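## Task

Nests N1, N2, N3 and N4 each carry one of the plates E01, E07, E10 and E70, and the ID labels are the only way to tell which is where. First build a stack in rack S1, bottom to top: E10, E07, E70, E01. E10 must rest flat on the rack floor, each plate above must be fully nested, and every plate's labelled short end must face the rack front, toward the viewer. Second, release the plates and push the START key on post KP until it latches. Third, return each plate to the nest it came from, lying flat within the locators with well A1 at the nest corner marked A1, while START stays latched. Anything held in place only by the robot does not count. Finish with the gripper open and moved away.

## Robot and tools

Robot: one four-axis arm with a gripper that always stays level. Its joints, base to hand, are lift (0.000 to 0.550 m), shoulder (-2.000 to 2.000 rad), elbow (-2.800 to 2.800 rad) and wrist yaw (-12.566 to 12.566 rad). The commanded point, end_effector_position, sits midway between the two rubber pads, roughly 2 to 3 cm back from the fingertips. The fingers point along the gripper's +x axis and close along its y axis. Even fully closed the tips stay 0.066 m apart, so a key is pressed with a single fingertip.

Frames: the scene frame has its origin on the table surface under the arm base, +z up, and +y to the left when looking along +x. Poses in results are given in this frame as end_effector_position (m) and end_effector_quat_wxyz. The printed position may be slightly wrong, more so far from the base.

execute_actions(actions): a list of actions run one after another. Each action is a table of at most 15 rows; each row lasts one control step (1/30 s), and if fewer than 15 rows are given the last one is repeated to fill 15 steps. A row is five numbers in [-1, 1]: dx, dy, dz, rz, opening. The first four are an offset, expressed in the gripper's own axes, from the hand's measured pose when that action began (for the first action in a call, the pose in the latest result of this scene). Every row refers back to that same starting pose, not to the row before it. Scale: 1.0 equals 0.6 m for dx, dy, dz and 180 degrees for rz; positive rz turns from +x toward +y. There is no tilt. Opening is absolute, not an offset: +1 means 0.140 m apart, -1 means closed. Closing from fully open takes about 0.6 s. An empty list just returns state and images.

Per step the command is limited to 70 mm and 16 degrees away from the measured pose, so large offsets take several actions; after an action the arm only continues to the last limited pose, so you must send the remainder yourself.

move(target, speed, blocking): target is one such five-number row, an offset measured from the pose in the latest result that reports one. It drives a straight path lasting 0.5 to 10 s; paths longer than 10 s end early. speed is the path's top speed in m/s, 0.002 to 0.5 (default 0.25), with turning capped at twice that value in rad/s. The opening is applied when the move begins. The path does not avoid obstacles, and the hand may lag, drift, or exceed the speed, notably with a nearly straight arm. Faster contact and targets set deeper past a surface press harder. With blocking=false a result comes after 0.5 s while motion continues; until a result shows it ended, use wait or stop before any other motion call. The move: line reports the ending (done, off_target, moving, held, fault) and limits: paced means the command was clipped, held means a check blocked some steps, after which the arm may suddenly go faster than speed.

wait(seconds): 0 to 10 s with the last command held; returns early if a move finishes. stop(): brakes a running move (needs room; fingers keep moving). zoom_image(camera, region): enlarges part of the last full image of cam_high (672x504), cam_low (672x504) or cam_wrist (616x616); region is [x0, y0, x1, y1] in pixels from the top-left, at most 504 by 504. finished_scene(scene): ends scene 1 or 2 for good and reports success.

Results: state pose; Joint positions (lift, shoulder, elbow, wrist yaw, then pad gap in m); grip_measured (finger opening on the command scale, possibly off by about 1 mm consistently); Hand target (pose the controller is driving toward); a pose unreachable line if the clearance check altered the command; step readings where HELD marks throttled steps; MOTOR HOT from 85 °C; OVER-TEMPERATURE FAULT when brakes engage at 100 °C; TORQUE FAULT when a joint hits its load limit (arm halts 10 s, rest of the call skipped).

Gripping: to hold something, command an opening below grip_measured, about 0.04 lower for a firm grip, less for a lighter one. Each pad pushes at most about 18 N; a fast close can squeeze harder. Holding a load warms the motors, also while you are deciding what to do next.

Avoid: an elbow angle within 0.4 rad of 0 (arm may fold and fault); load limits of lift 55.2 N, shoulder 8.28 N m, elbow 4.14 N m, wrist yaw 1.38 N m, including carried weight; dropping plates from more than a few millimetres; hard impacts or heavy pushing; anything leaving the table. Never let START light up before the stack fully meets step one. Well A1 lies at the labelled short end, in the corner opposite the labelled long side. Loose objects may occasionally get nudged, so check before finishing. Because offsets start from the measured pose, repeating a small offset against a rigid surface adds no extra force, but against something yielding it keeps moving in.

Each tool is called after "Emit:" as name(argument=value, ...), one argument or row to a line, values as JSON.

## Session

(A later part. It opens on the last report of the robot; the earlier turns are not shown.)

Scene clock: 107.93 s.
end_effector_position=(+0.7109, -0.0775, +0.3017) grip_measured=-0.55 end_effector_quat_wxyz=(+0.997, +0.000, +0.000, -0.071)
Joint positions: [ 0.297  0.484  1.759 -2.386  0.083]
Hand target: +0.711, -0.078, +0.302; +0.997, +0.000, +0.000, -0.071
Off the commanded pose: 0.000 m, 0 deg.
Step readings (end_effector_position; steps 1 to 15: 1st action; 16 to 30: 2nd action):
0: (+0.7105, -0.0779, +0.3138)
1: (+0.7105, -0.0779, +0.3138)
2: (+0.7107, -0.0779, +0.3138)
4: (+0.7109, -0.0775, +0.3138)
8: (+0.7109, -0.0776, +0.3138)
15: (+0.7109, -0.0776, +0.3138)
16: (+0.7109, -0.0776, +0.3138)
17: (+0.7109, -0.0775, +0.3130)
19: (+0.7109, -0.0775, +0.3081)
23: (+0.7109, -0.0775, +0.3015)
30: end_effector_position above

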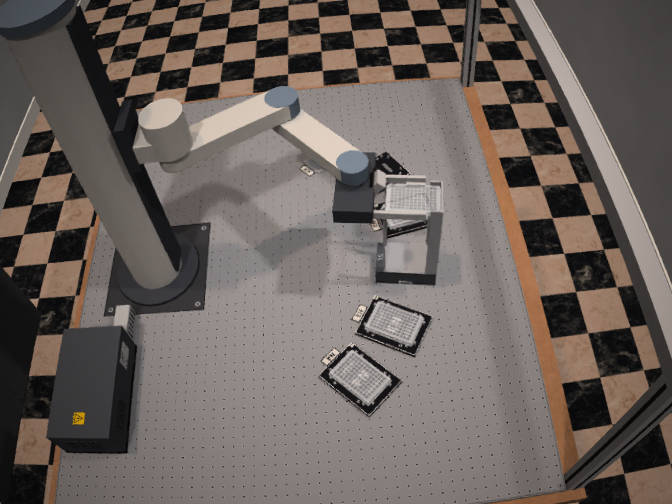

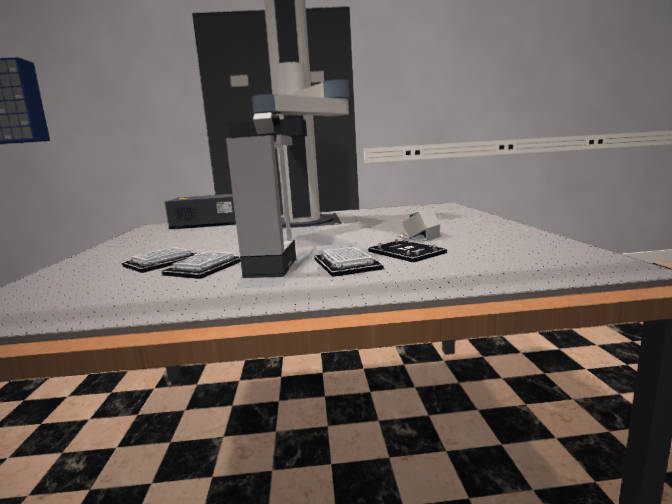

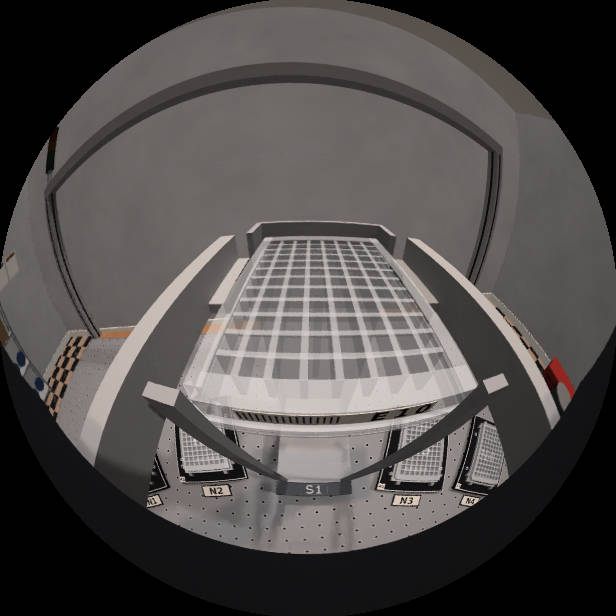

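Free now.

Emit:
move(
  target=[0,0,-0.17,0,-0.6],
  speed=0.1,
)

Emit:
move(
  target=[0,0,-0.185,0,-0.6],
  speed=0.1,
)

Emit:
zoom_image(
  camera="cam_low",
  region=[220,200,320,280],
)

Scene clock: 114.60 s.
end_effector_position=(+0.7109, -0.0775, +0.1997) grip_measured=-0.55 end_effector_quat_wxyz=(+0.997, +0.000, +0.000, -0.071)
Joint positions: [ 0.195  0.484  1.759 -2.386  0.083]
Hand target: +0.711, -0.078, +0.200; +0.997, +0.000, +0.000, -0.071
Off the commanded pose: 0.000 m, 0 deg.
move: done

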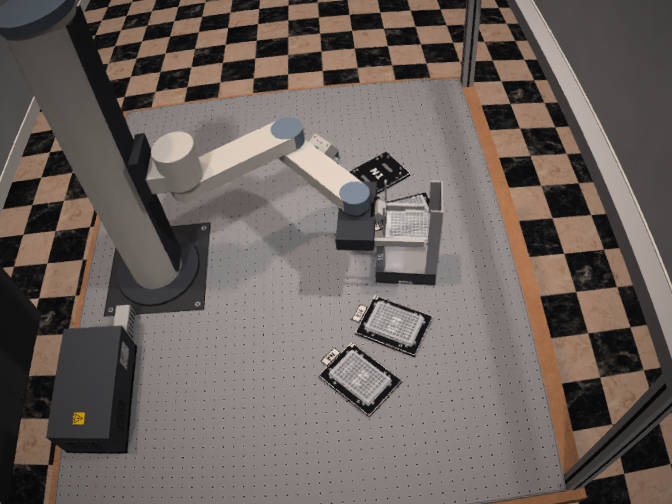

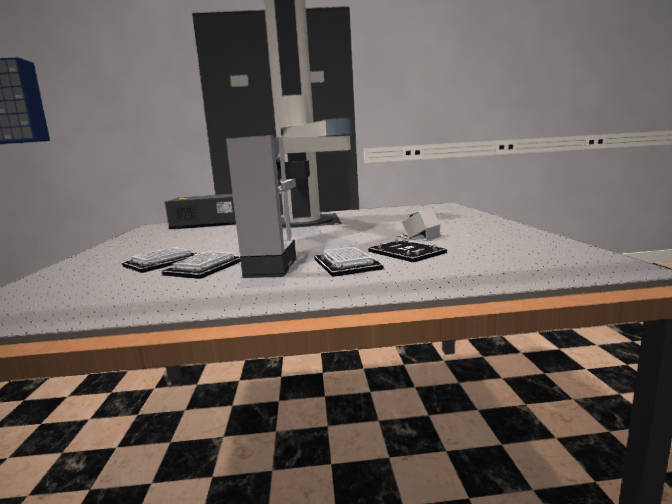

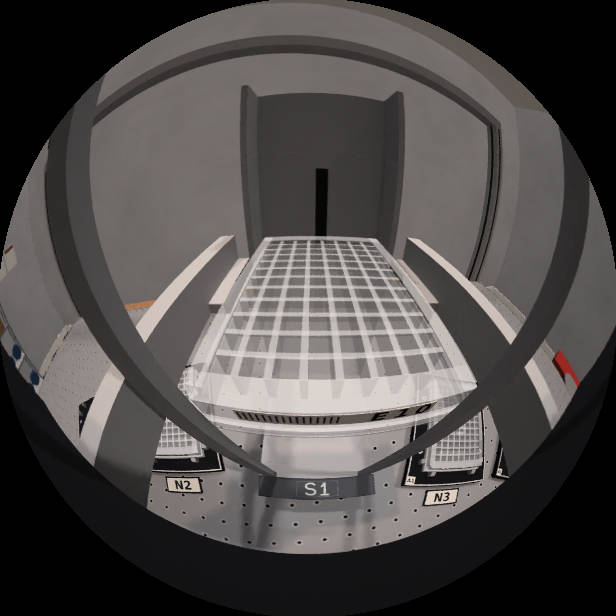

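Scene clock: 116.00 s.
end_effector_position=(+0.7109, -0.0775, +0.0886) grip_measured=-0.55 end_effector_quat_wxyz=(+0.997, +0.000, +0.000, -0.071)
Joint positions: [ 0.084  0.484  1.759 -2.386  0.083]
Hand target: +0.711, -0.078, +0.089; +0.997, +0.000, +0.000, -0.071
Off the commanded pose: 0.000 m, 0 deg.
move: done

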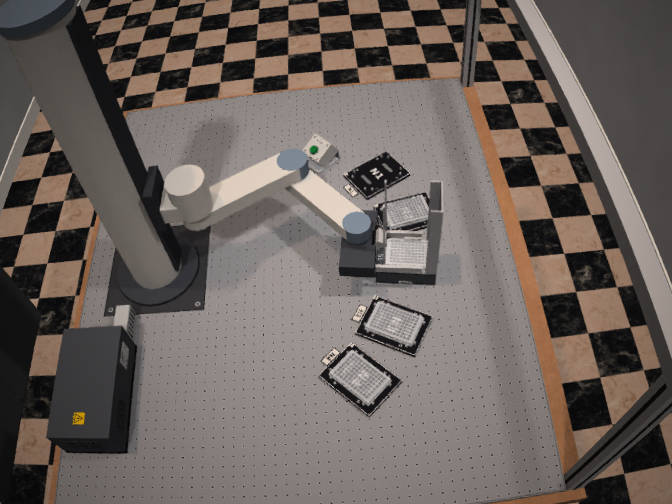

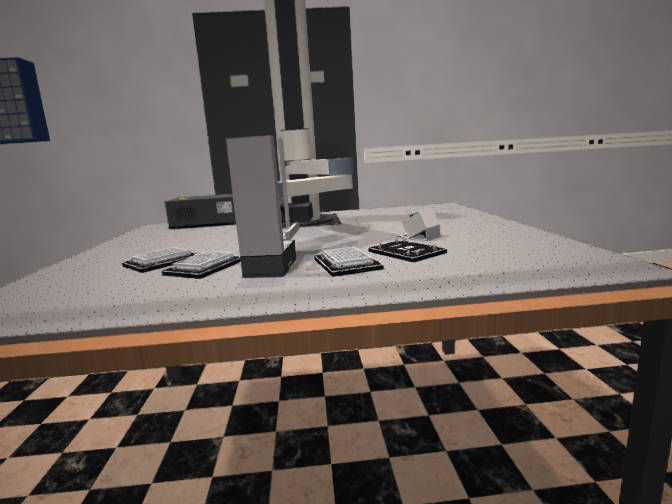

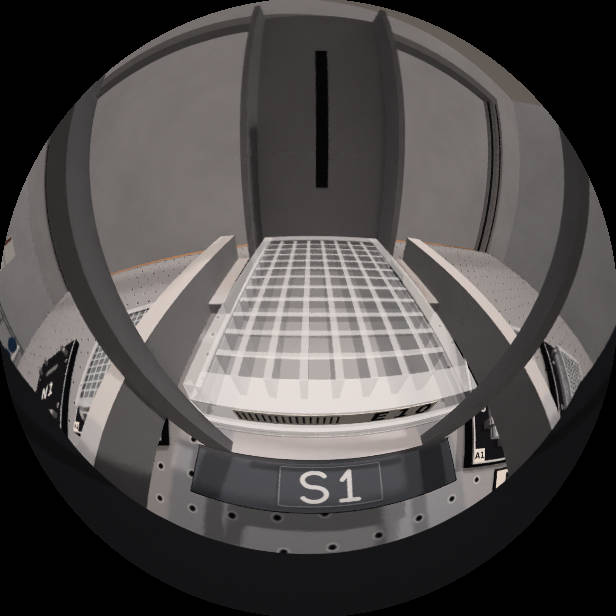

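Region (220, 200, 320, 280) of cam_low's 672x504 image, scaled by 5.040, with more detail than that image has; it fills the top 403 rows of this view, and the rest is white.

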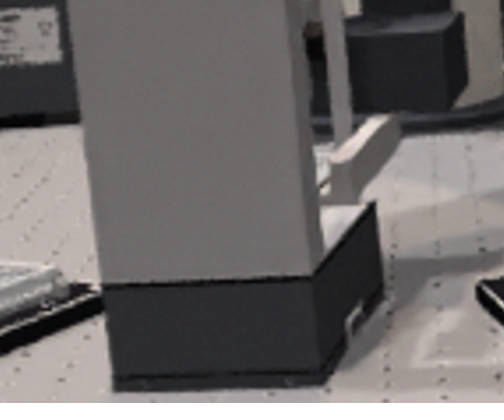

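Emit:
move(
  target=[0,0,-0.03,0,-0.6],
  speed=0.02,
)

Emit:
zoom_image(
  camera="cam_wrist",
  region=[130,300,510,520],
)

Scene clock: 131.50 s.
end_effector_position=(+0.7109, -0.0776, +0.0748) grip_measured=-0.56 end_effector_quat_wxyz=(+0.997, +0.000, +0.000, -0.072)
Joint positions: [ 0.07   0.484  1.76  -2.388  0.082]
Hand target: +0.711, -0.078, +0.074; +0.997, +0.000, +0.000, -0.072
Off the commanded pose: 0.004 m, 0 deg.
TORQUE FAULT: the external load on joint 1 (lift) reached its load limit, and the arm stopped for 10 seconds. That time counts as 20 of the actions that you can send in this scene. The arm's remaining commands of this call were not run. The arm holds where it stopped, with its grip as last carried out, and accepts commands again: back off and push less far. The arm stops again, at the same cost, whenever a joint's load reaches its limit.
move: fault

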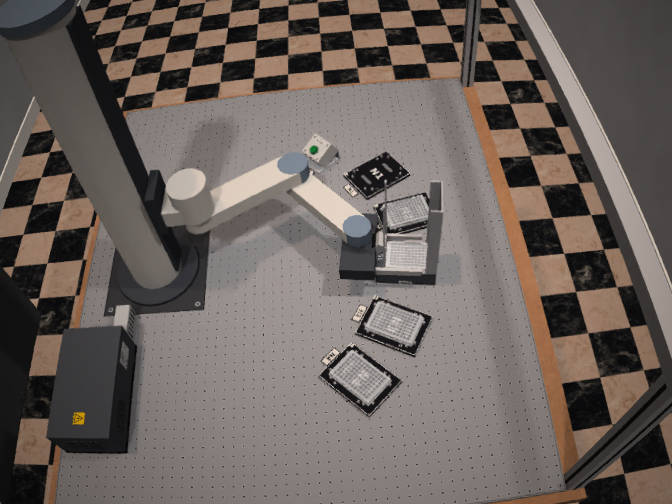

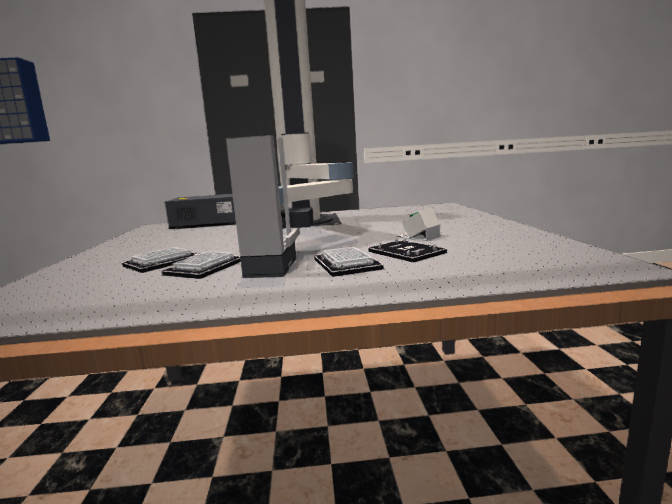

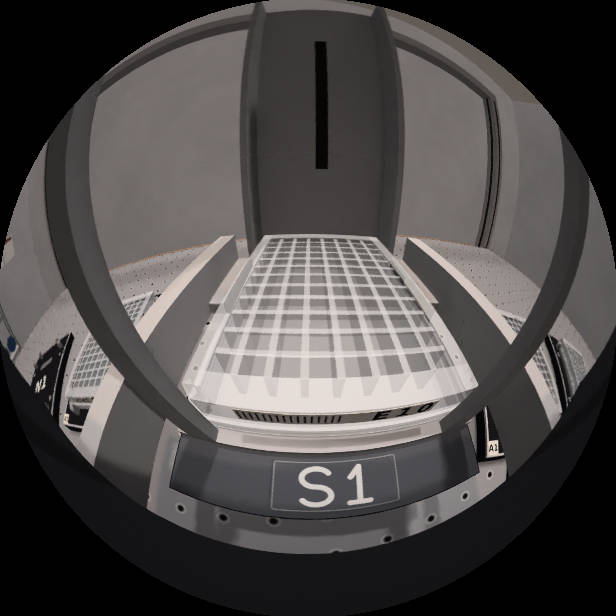

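Region (130, 300, 510, 520) of cam_wrist's 616x616 image, scaled by 1.326, with more detail than that image has; it fills the top 292 rows of this view, and the rest is white.

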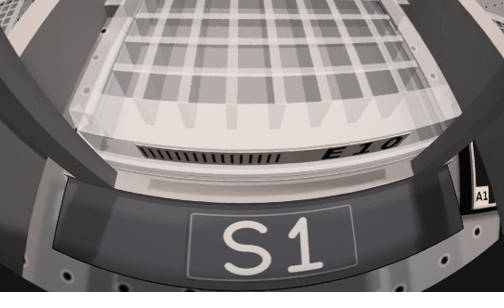

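Emit:
execute_actions(
  actions=[
    [[0,0,0.001,0,0]],
    [[0,0,0.006,0,0]],
  ],
)

Emit:
move(
  target=[-0.25,0,0,0,0],
)

Emit:
move(
  target=[0.09,-0.55,-0.04,-0.166,0],
)

Scene clock: 139.73 s.
end_effector_position=(+0.7109, -0.0776, +0.0791) grip_measured=+0.00 end_effector_quat_wxyz=(+0.997, +0.000, +0.000, -0.072)
Joint positions: [ 0.074  0.484  1.76  -2.388  0.103]
Hand target: +0.711, -0.078, +0.079; +0.997, +0.000, +0.000, -0.072
Off the commanded pose: 0.000 m, 0 deg.
Step readings (end_effector_position; steps 1 to 15: 1st action; 16 to 30: 2nd action):
0: (+0.7109, -0.0776, +0.0748)
1: (+0.7109, -0.0776, +0.0748)
2: (+0.7109, -0.0776, +0.0753)
4: (+0.7109, -0.0776, +0.0755)
8: (+0.7109, -0.0776, +0.0754)
15: (+0.7109, -0.0776, +0.0754)
16: (+0.7109, -0.0776, +0.0754)
17: (+0.7109, -0.0776, +0.0762)
19: (+0.7109, -0.0776, +0.0793)
23: (+0.7109, -0.0776, +0.0791)
30: end_effector_position above

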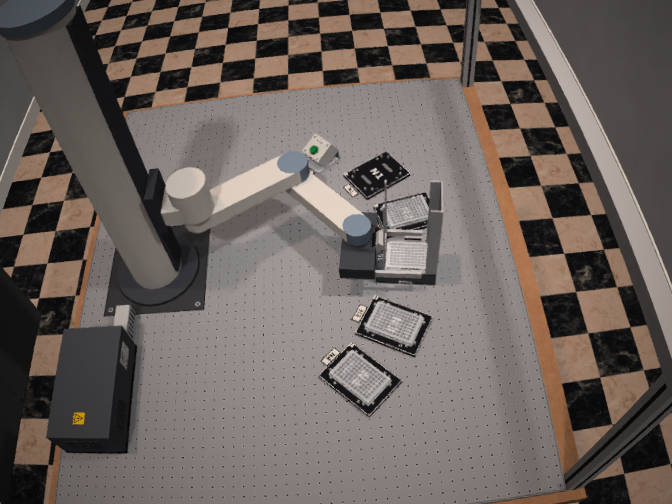

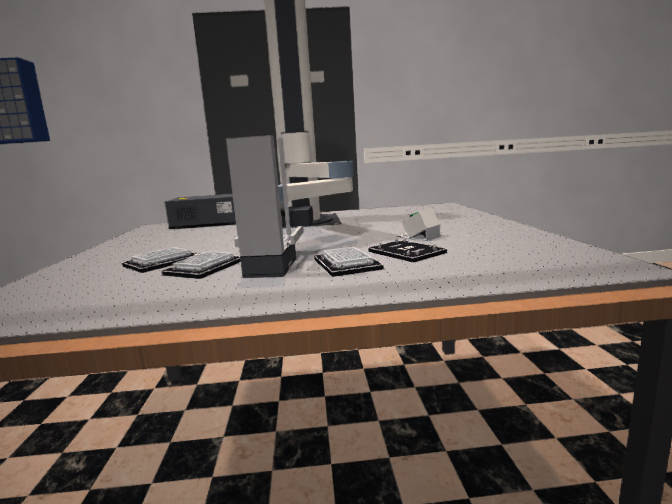

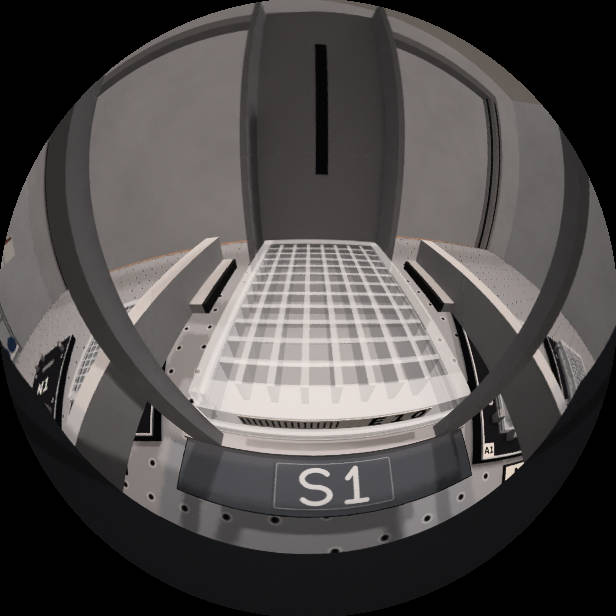

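Scene clock: 140.73 s.
end_effector_position=(+0.5625, -0.0559, +0.0790) grip_measured=+0.00 end_effector_quat_wxyz=(+0.997, +0.000, +0.000, -0.073)
Joint positions: [ 0.074  0.789  0.999 -1.933  0.103]
Hand target: +0.563, -0.056, +0.079; +0.997, +0.000, +0.000, -0.072
Off the commanded pose: 0.000 m, 0 deg.
move: done

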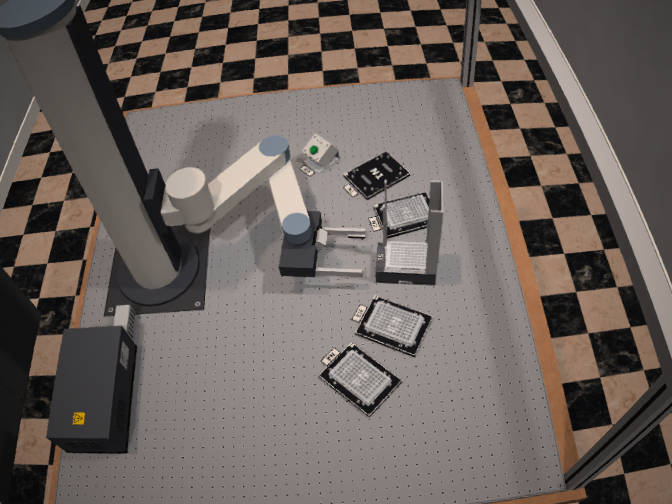

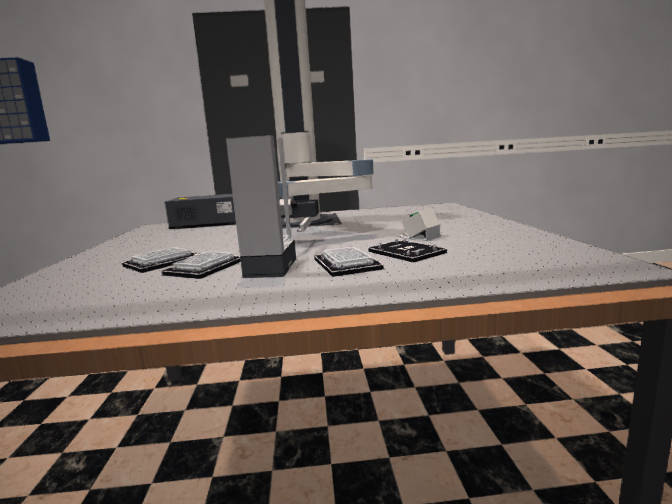

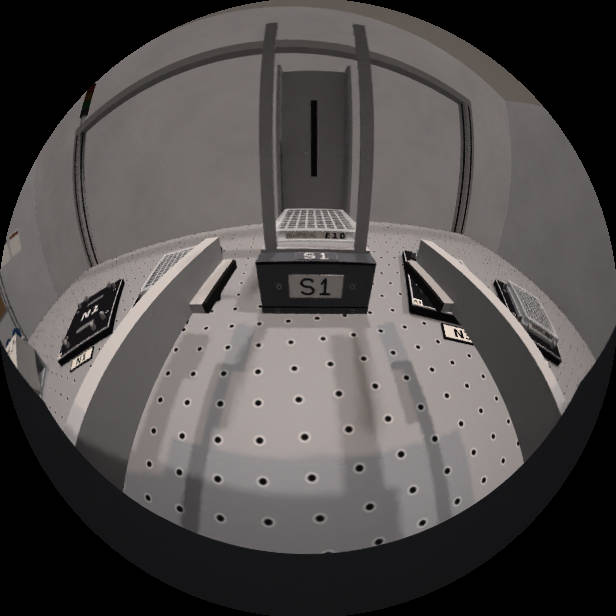

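Scene clock: 142.53 s.
end_effector_position=(+0.5680, -0.3903, +0.0550) grip_measured=+0.00 end_effector_quat_wxyz=(+0.945, +0.000, +0.000, -0.327)
Joint positions: [ 0.05  -0.231  1.845 -2.281  0.103]
Hand target: +0.568, -0.390, +0.055; +0.945, +0.000, +0.000, -0.327
Off the commanded pose: 0.000 m, 0 deg.
move: done

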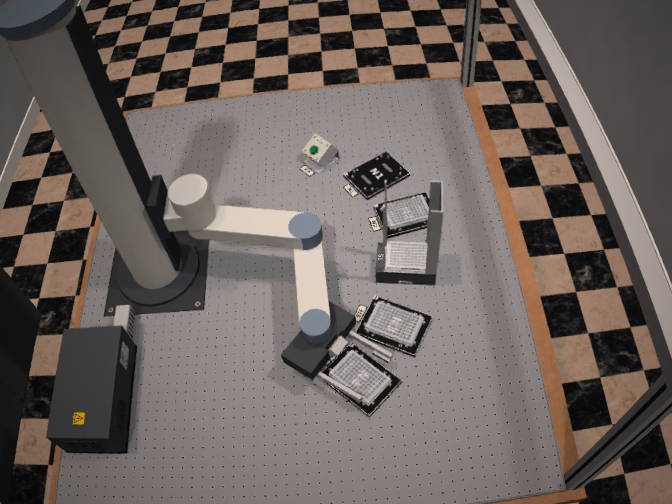

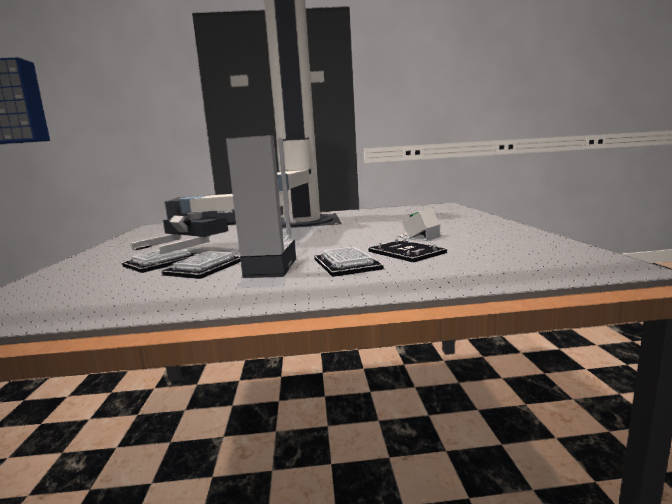

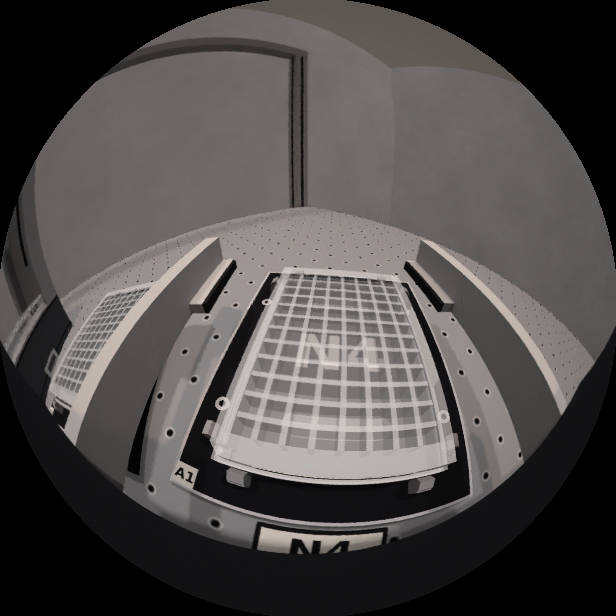

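Emit:
move(
  target=[-0.02,-0.016,-0.028,-0.031,0.1],
  speed=0.04,
)

Emit:
zoom_image(
  camera="cam_wrist",
  region=[130,200,510,520],
)

Scene clock: 148.53 s.
end_effector_position=(+0.5526, -0.3905, +0.0382) grip_measured=+0.10 end_effector_quat_wxyz=(+0.928, +0.000, +0.000, -0.373)
Joint positions: [ 0.033 -0.193  1.771 -2.342  0.107]
Hand target: +0.553, -0.390, +0.038; +0.928, +0.000, +0.000, -0.373
Off the commanded pose: 0.000 m, 0 deg.
move: done

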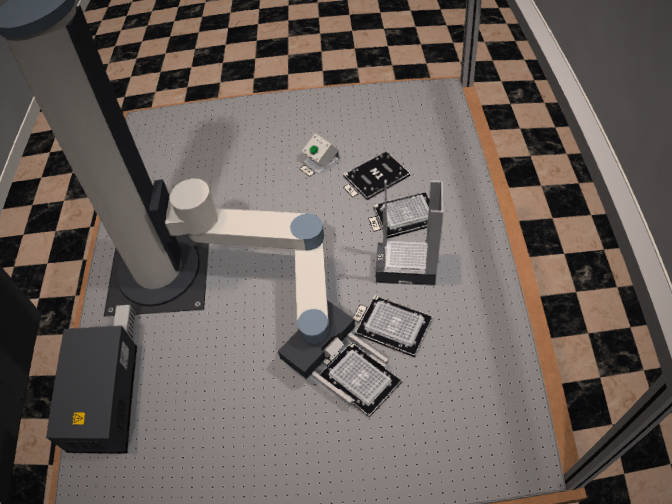

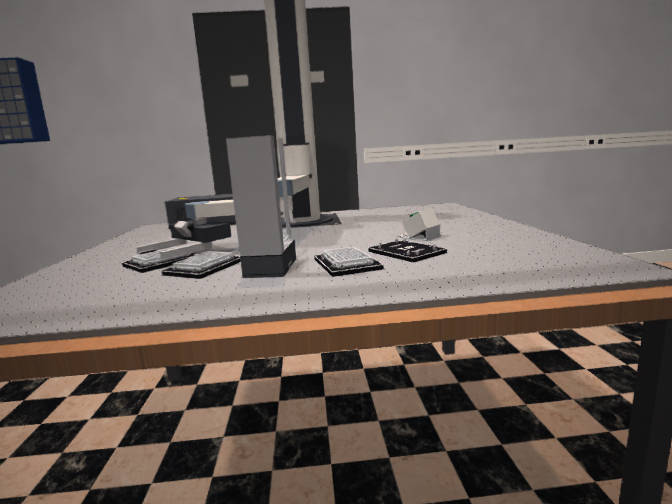

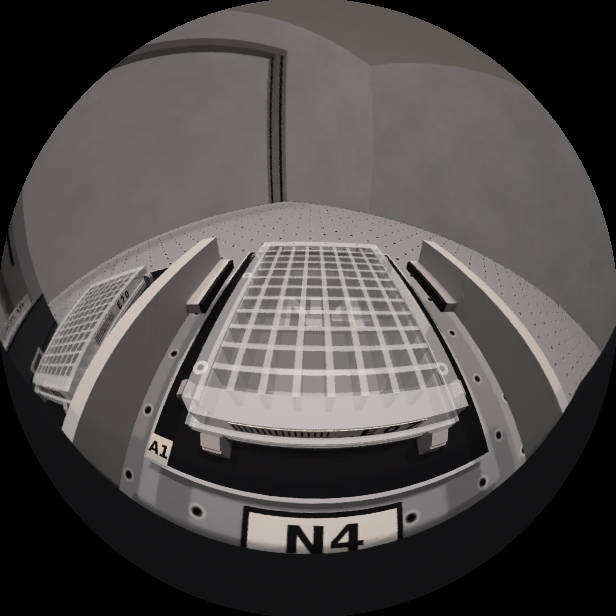

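Region (130, 200, 510, 520) of cam_wrist's 616x616 image, scaled by 1.326, with more detail than that image has; it fills the top 424 rows of this view, and the rest is white.

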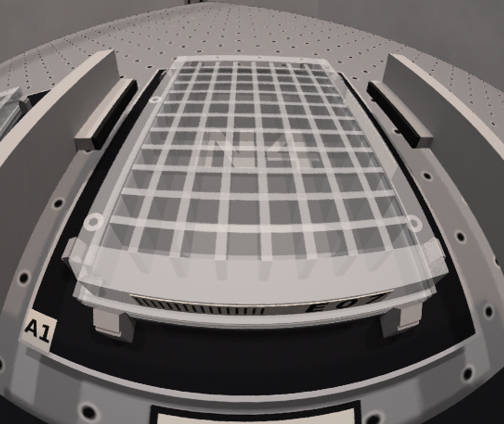

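Emit:
execute_actions(
  actions=[
    [[-0.002,0.002,-0.007,-0.005,-0.3]],
    [[0,0,0,0,-0.5]],
    [[0,0,0,0,-0.55]],
    [[0,0,0,0,-0.6]],
  ],
)

Emit:
zoom_image(
  camera="cam_wrist",
  region=[130,200,510,520],
)

Scene clock: 154.30 s.
end_effector_position=(+0.5529, -0.3885, +0.0340) grip_measured=-0.56 end_effector_quat_wxyz=(+0.925, +0.000, +0.000, -0.379)
Joint positions: [ 0.029 -0.181  1.763 -2.36   0.082]
Hand target: +0.553, -0.389, +0.034; +0.925, +0.000, +0.000, -0.380
Off the commanded pose: 0.000 m, 0 deg.
Step readings (end_effector_position; steps 1 to 15: 1st action; 16 to 30: 2nd action; 31 to 45: 3rd action; 46 to 60: 4th action):
0: (+0.5526, -0.3905, +0.0382)
1: (+0.5526, -0.3905, +0.0382)
2: (+0.5524, -0.3903, +0.0375)
4: (+0.5528, -0.3887, +0.0338)
8: (+0.5527, -0.3887, +0.0340)
15: (+0.5527, -0.3887, +0.0340)
16: (+0.5527, -0.3887, +0.0340)
17: (+0.5527, -0.3887, +0.0340)
19: (+0.5527, -0.3887, +0.0340)
23: (+0.5527, -0.3887, +0.0340)
30: (+0.5527, -0.3887, +0.0340)
31: (+0.5527, -0.3887, +0.0340)
32: (+0.5527, -0.3887, +0.0340)
34: (+0.5527, -0.3887, +0.0340)
38: (+0.5527, -0.3887, +0.0340)
45: (+0.5527, -0.3887, +0.0340)
46: (+0.5527, -0.3887, +0.0340)
47: (+0.5529, -0.3885, +0.0340)
49: (+0.5529, -0.3885, +0.0340)
53: (+0.5529, -0.3885, +0.0340)
60: end_effector_position above

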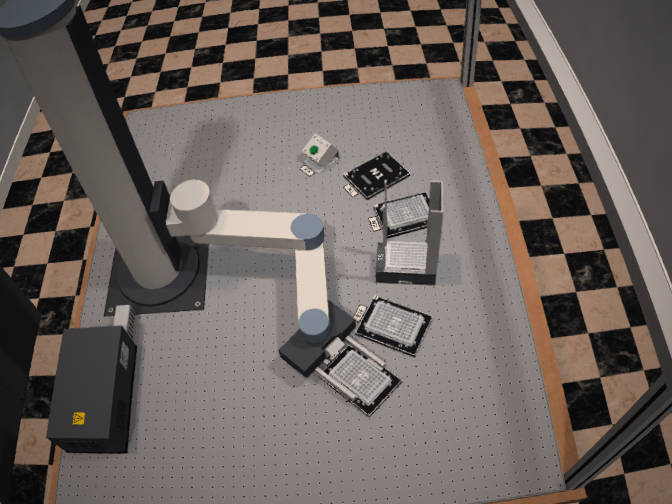

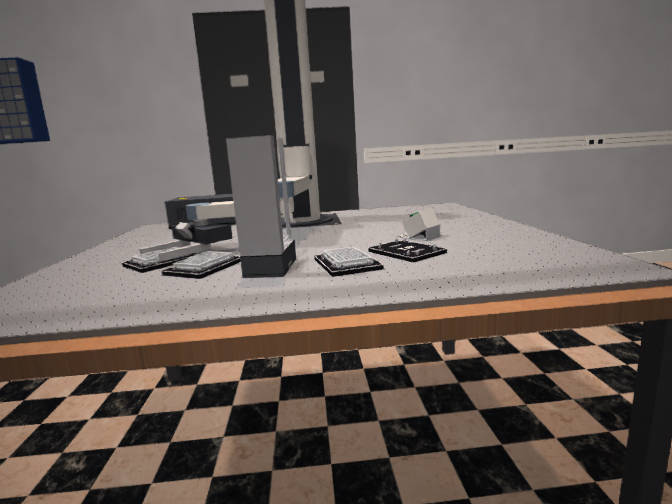

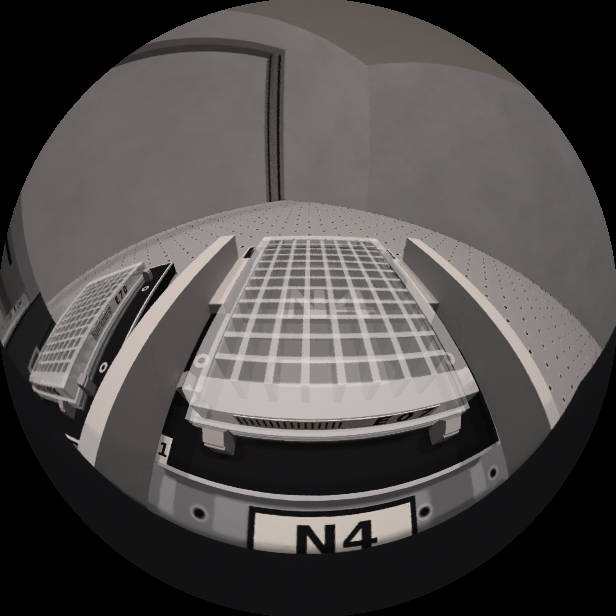

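Region (130, 200, 510, 520) of cam_wrist's 616x616 image, scaled by 1.326, with more detail than that image has; it fills the top 424 rows of this view, and the rest is white.

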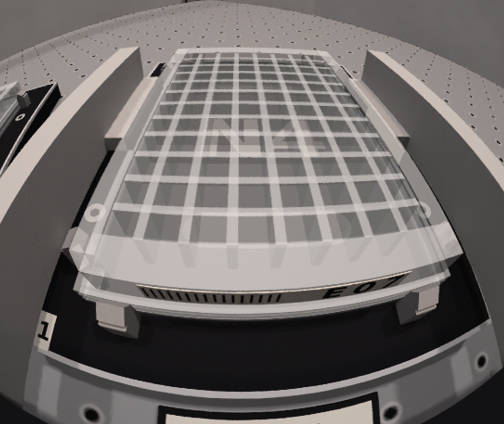

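Emit:
move(
  target=[0,0,0.51,0,-0.6],
)

Emit:
move(
  target=[-0.1752,0.5547,0,0.2018,-0.6],
)

Emit:
move(
  target=[0,0,-0.028,0,-0.6],
  speed=0.02,
)

Emit:
zoom_image(
  camera="cam_wrist",
  region=[130,200,510,520],
)

Scene clock: 164.53 s.
end_effector_position=(+0.5529, -0.3885, +0.3400) grip_measured=-0.56 end_effector_quat_wxyz=(+0.925, +0.000, +0.000, -0.379)
Joint positions: [ 0.335 -0.181  1.763 -2.36   0.082]
Hand target: +0.553, -0.389, +0.340; +0.925, +0.000, +0.000, -0.379
Off the commanded pose: 0.000 m, 0 deg.
move: done

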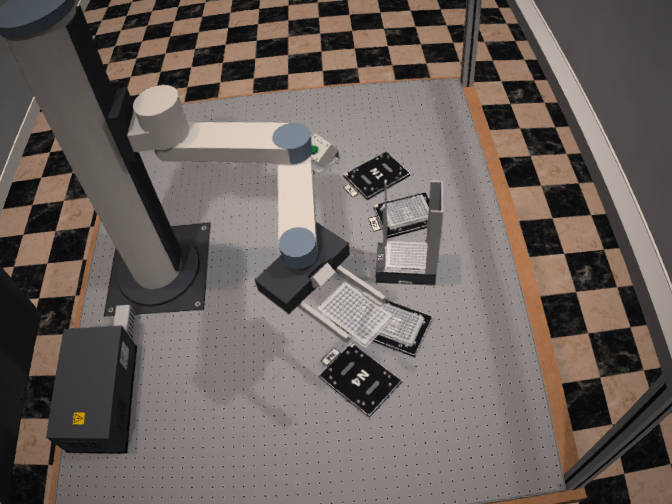

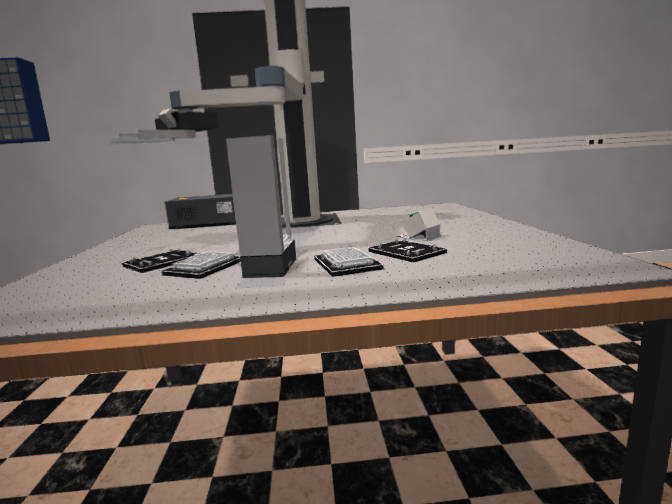

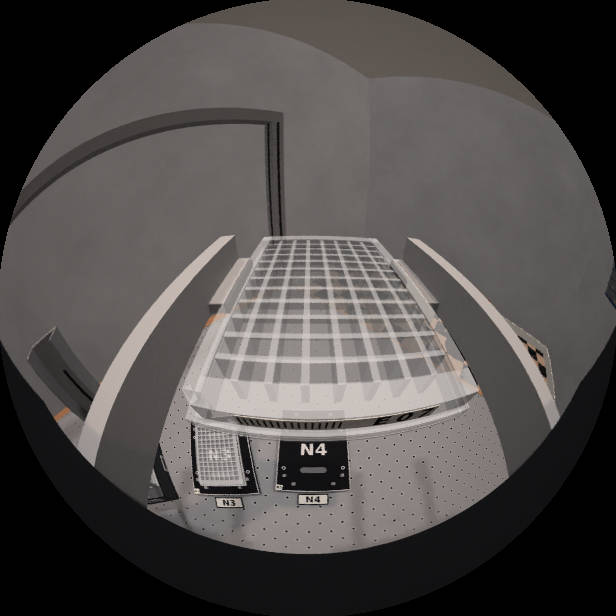

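Scene clock: 166.27 s.
end_effector_position=(+0.7118, -0.0775, +0.3400) grip_measured=-0.56 end_effector_quat_wxyz=(+0.997, +0.000, +0.000, -0.072)
Joint positions: [ 0.335  0.482  1.765 -2.39   0.082]
Hand target: +0.712, -0.078, +0.340; +0.997, +0.000, +0.000, -0.072
Off the commanded pose: 0.000 m, 0 deg.
move: done

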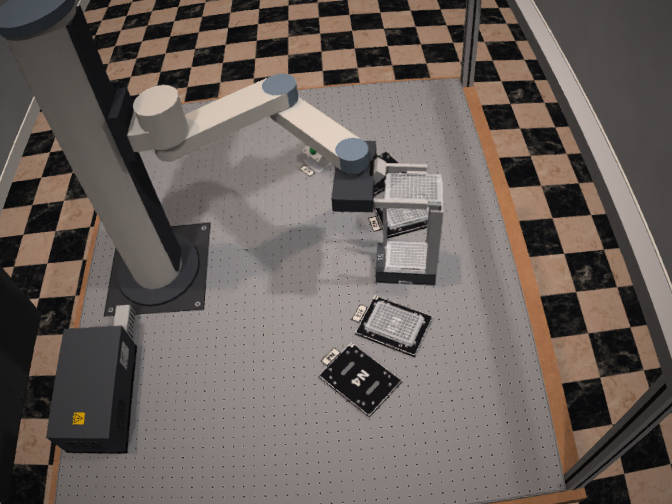

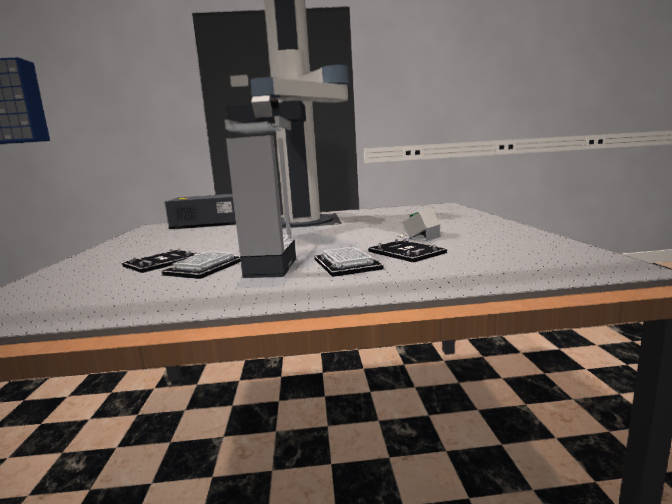

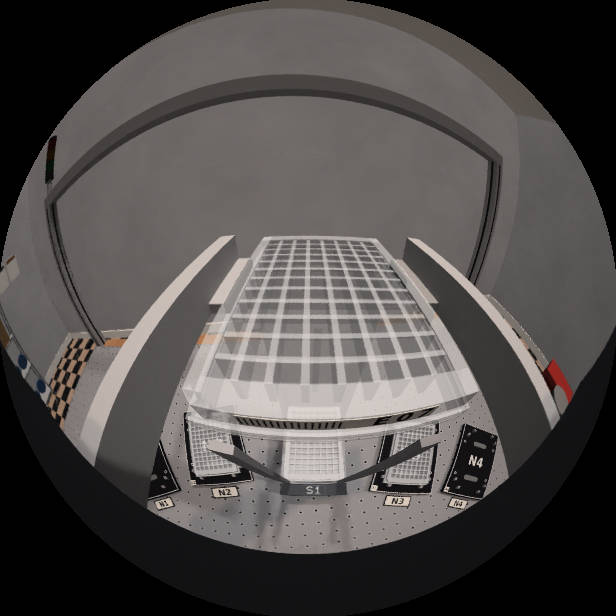

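Scene clock: 167.33 s.
end_effector_position=(+0.7118, -0.0775, +0.3231) grip_measured=-0.56 end_effector_quat_wxyz=(+0.997, +0.000, +0.000, -0.072)
Joint positions: [ 0.318  0.482  1.765 -2.39   0.082]
Hand target: +0.712, -0.078, +0.323; +0.997, +0.000, +0.000, -0.072
Off the commanded pose: 0.000 m, 0 deg.
move: done

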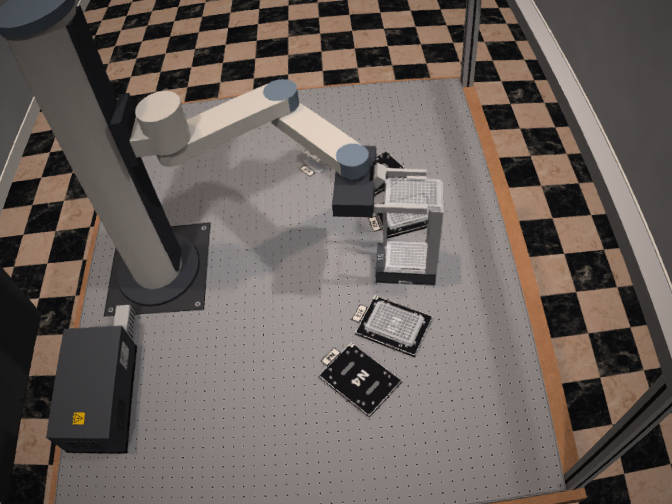

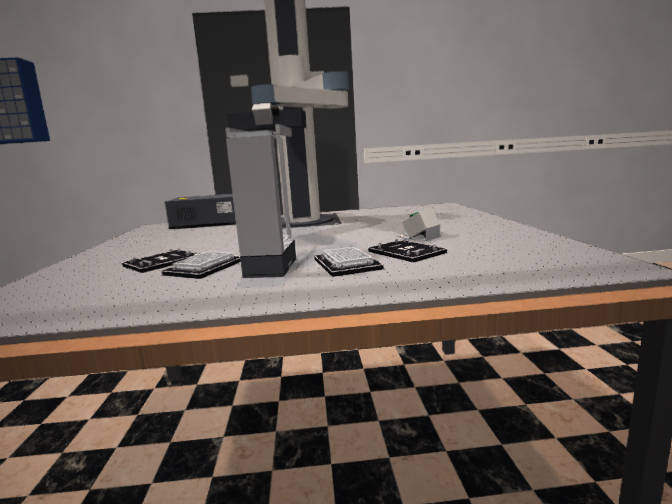

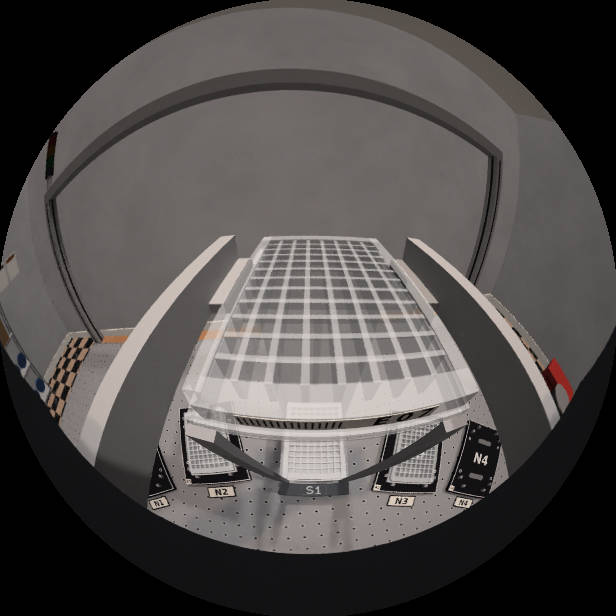

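Region (130, 200, 510, 520) of cam_wrist's 616x616 image, scaled by 1.326, with more detail than that image has; it fills the top 424 rows of this view, and the rest is white.

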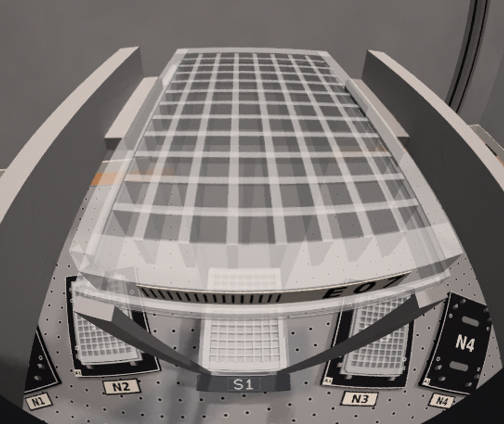

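Emit:
move(
  target=[0,-0.001,-0.009,0.002,-0.6],
  speed=0.01,
)

Emit:
zoom_image(
  camera="cam_wrist",
  region=[130,200,510,520],
)

Scene clock: 172.03 s.
end_effector_position=(+0.7118, -0.0780, +0.3177) grip_measured=-0.56 end_effector_quat_wxyz=(+0.998, +0.000, +0.000, -0.069)
Joint positions: [ 0.313  0.478  1.765 -2.381  0.082]
Hand target: +0.712, -0.078, +0.318; +0.998, +0.000, +0.000, -0.068
Off the commanded pose: 0.000 m, 0 deg.
move: done

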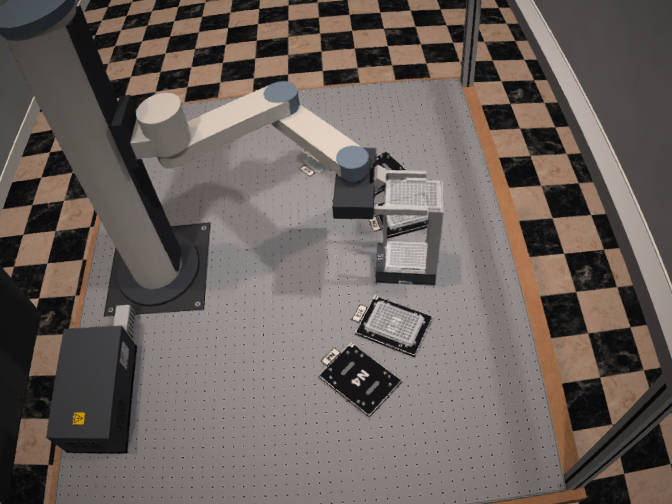

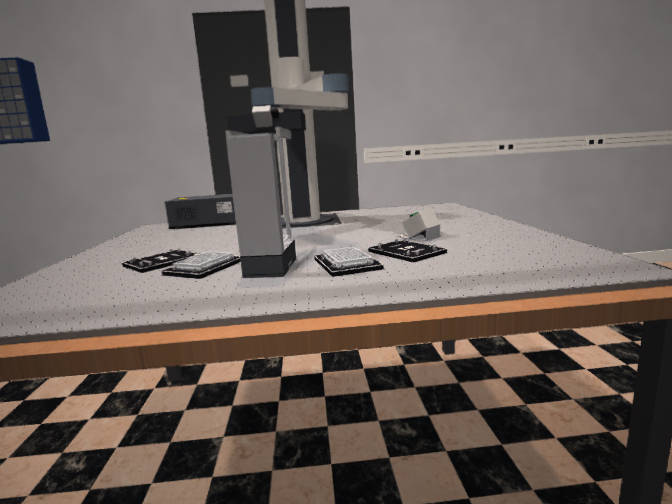

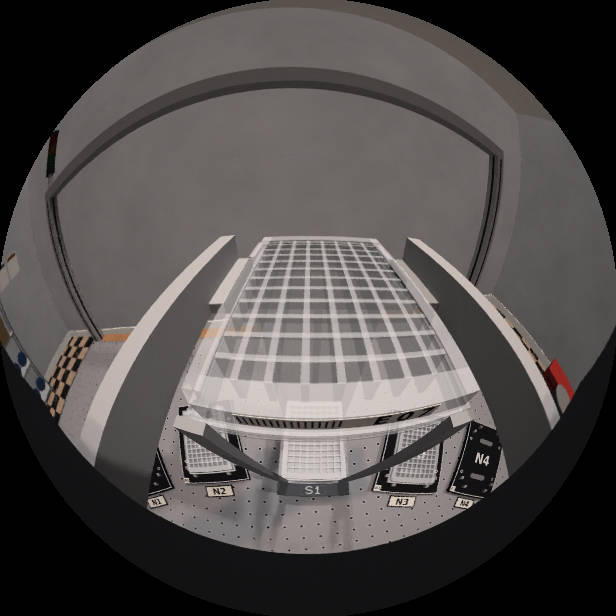

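Region (130, 200, 510, 520) of cam_wrist's 616x616 image, scaled by 1.326, with more detail than that image has; it fills the top 424 rows of this view, and the rest is white.

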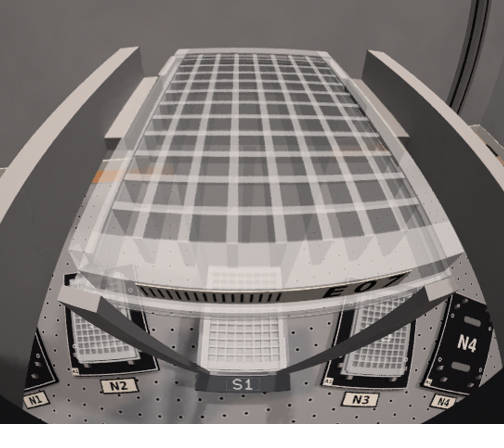

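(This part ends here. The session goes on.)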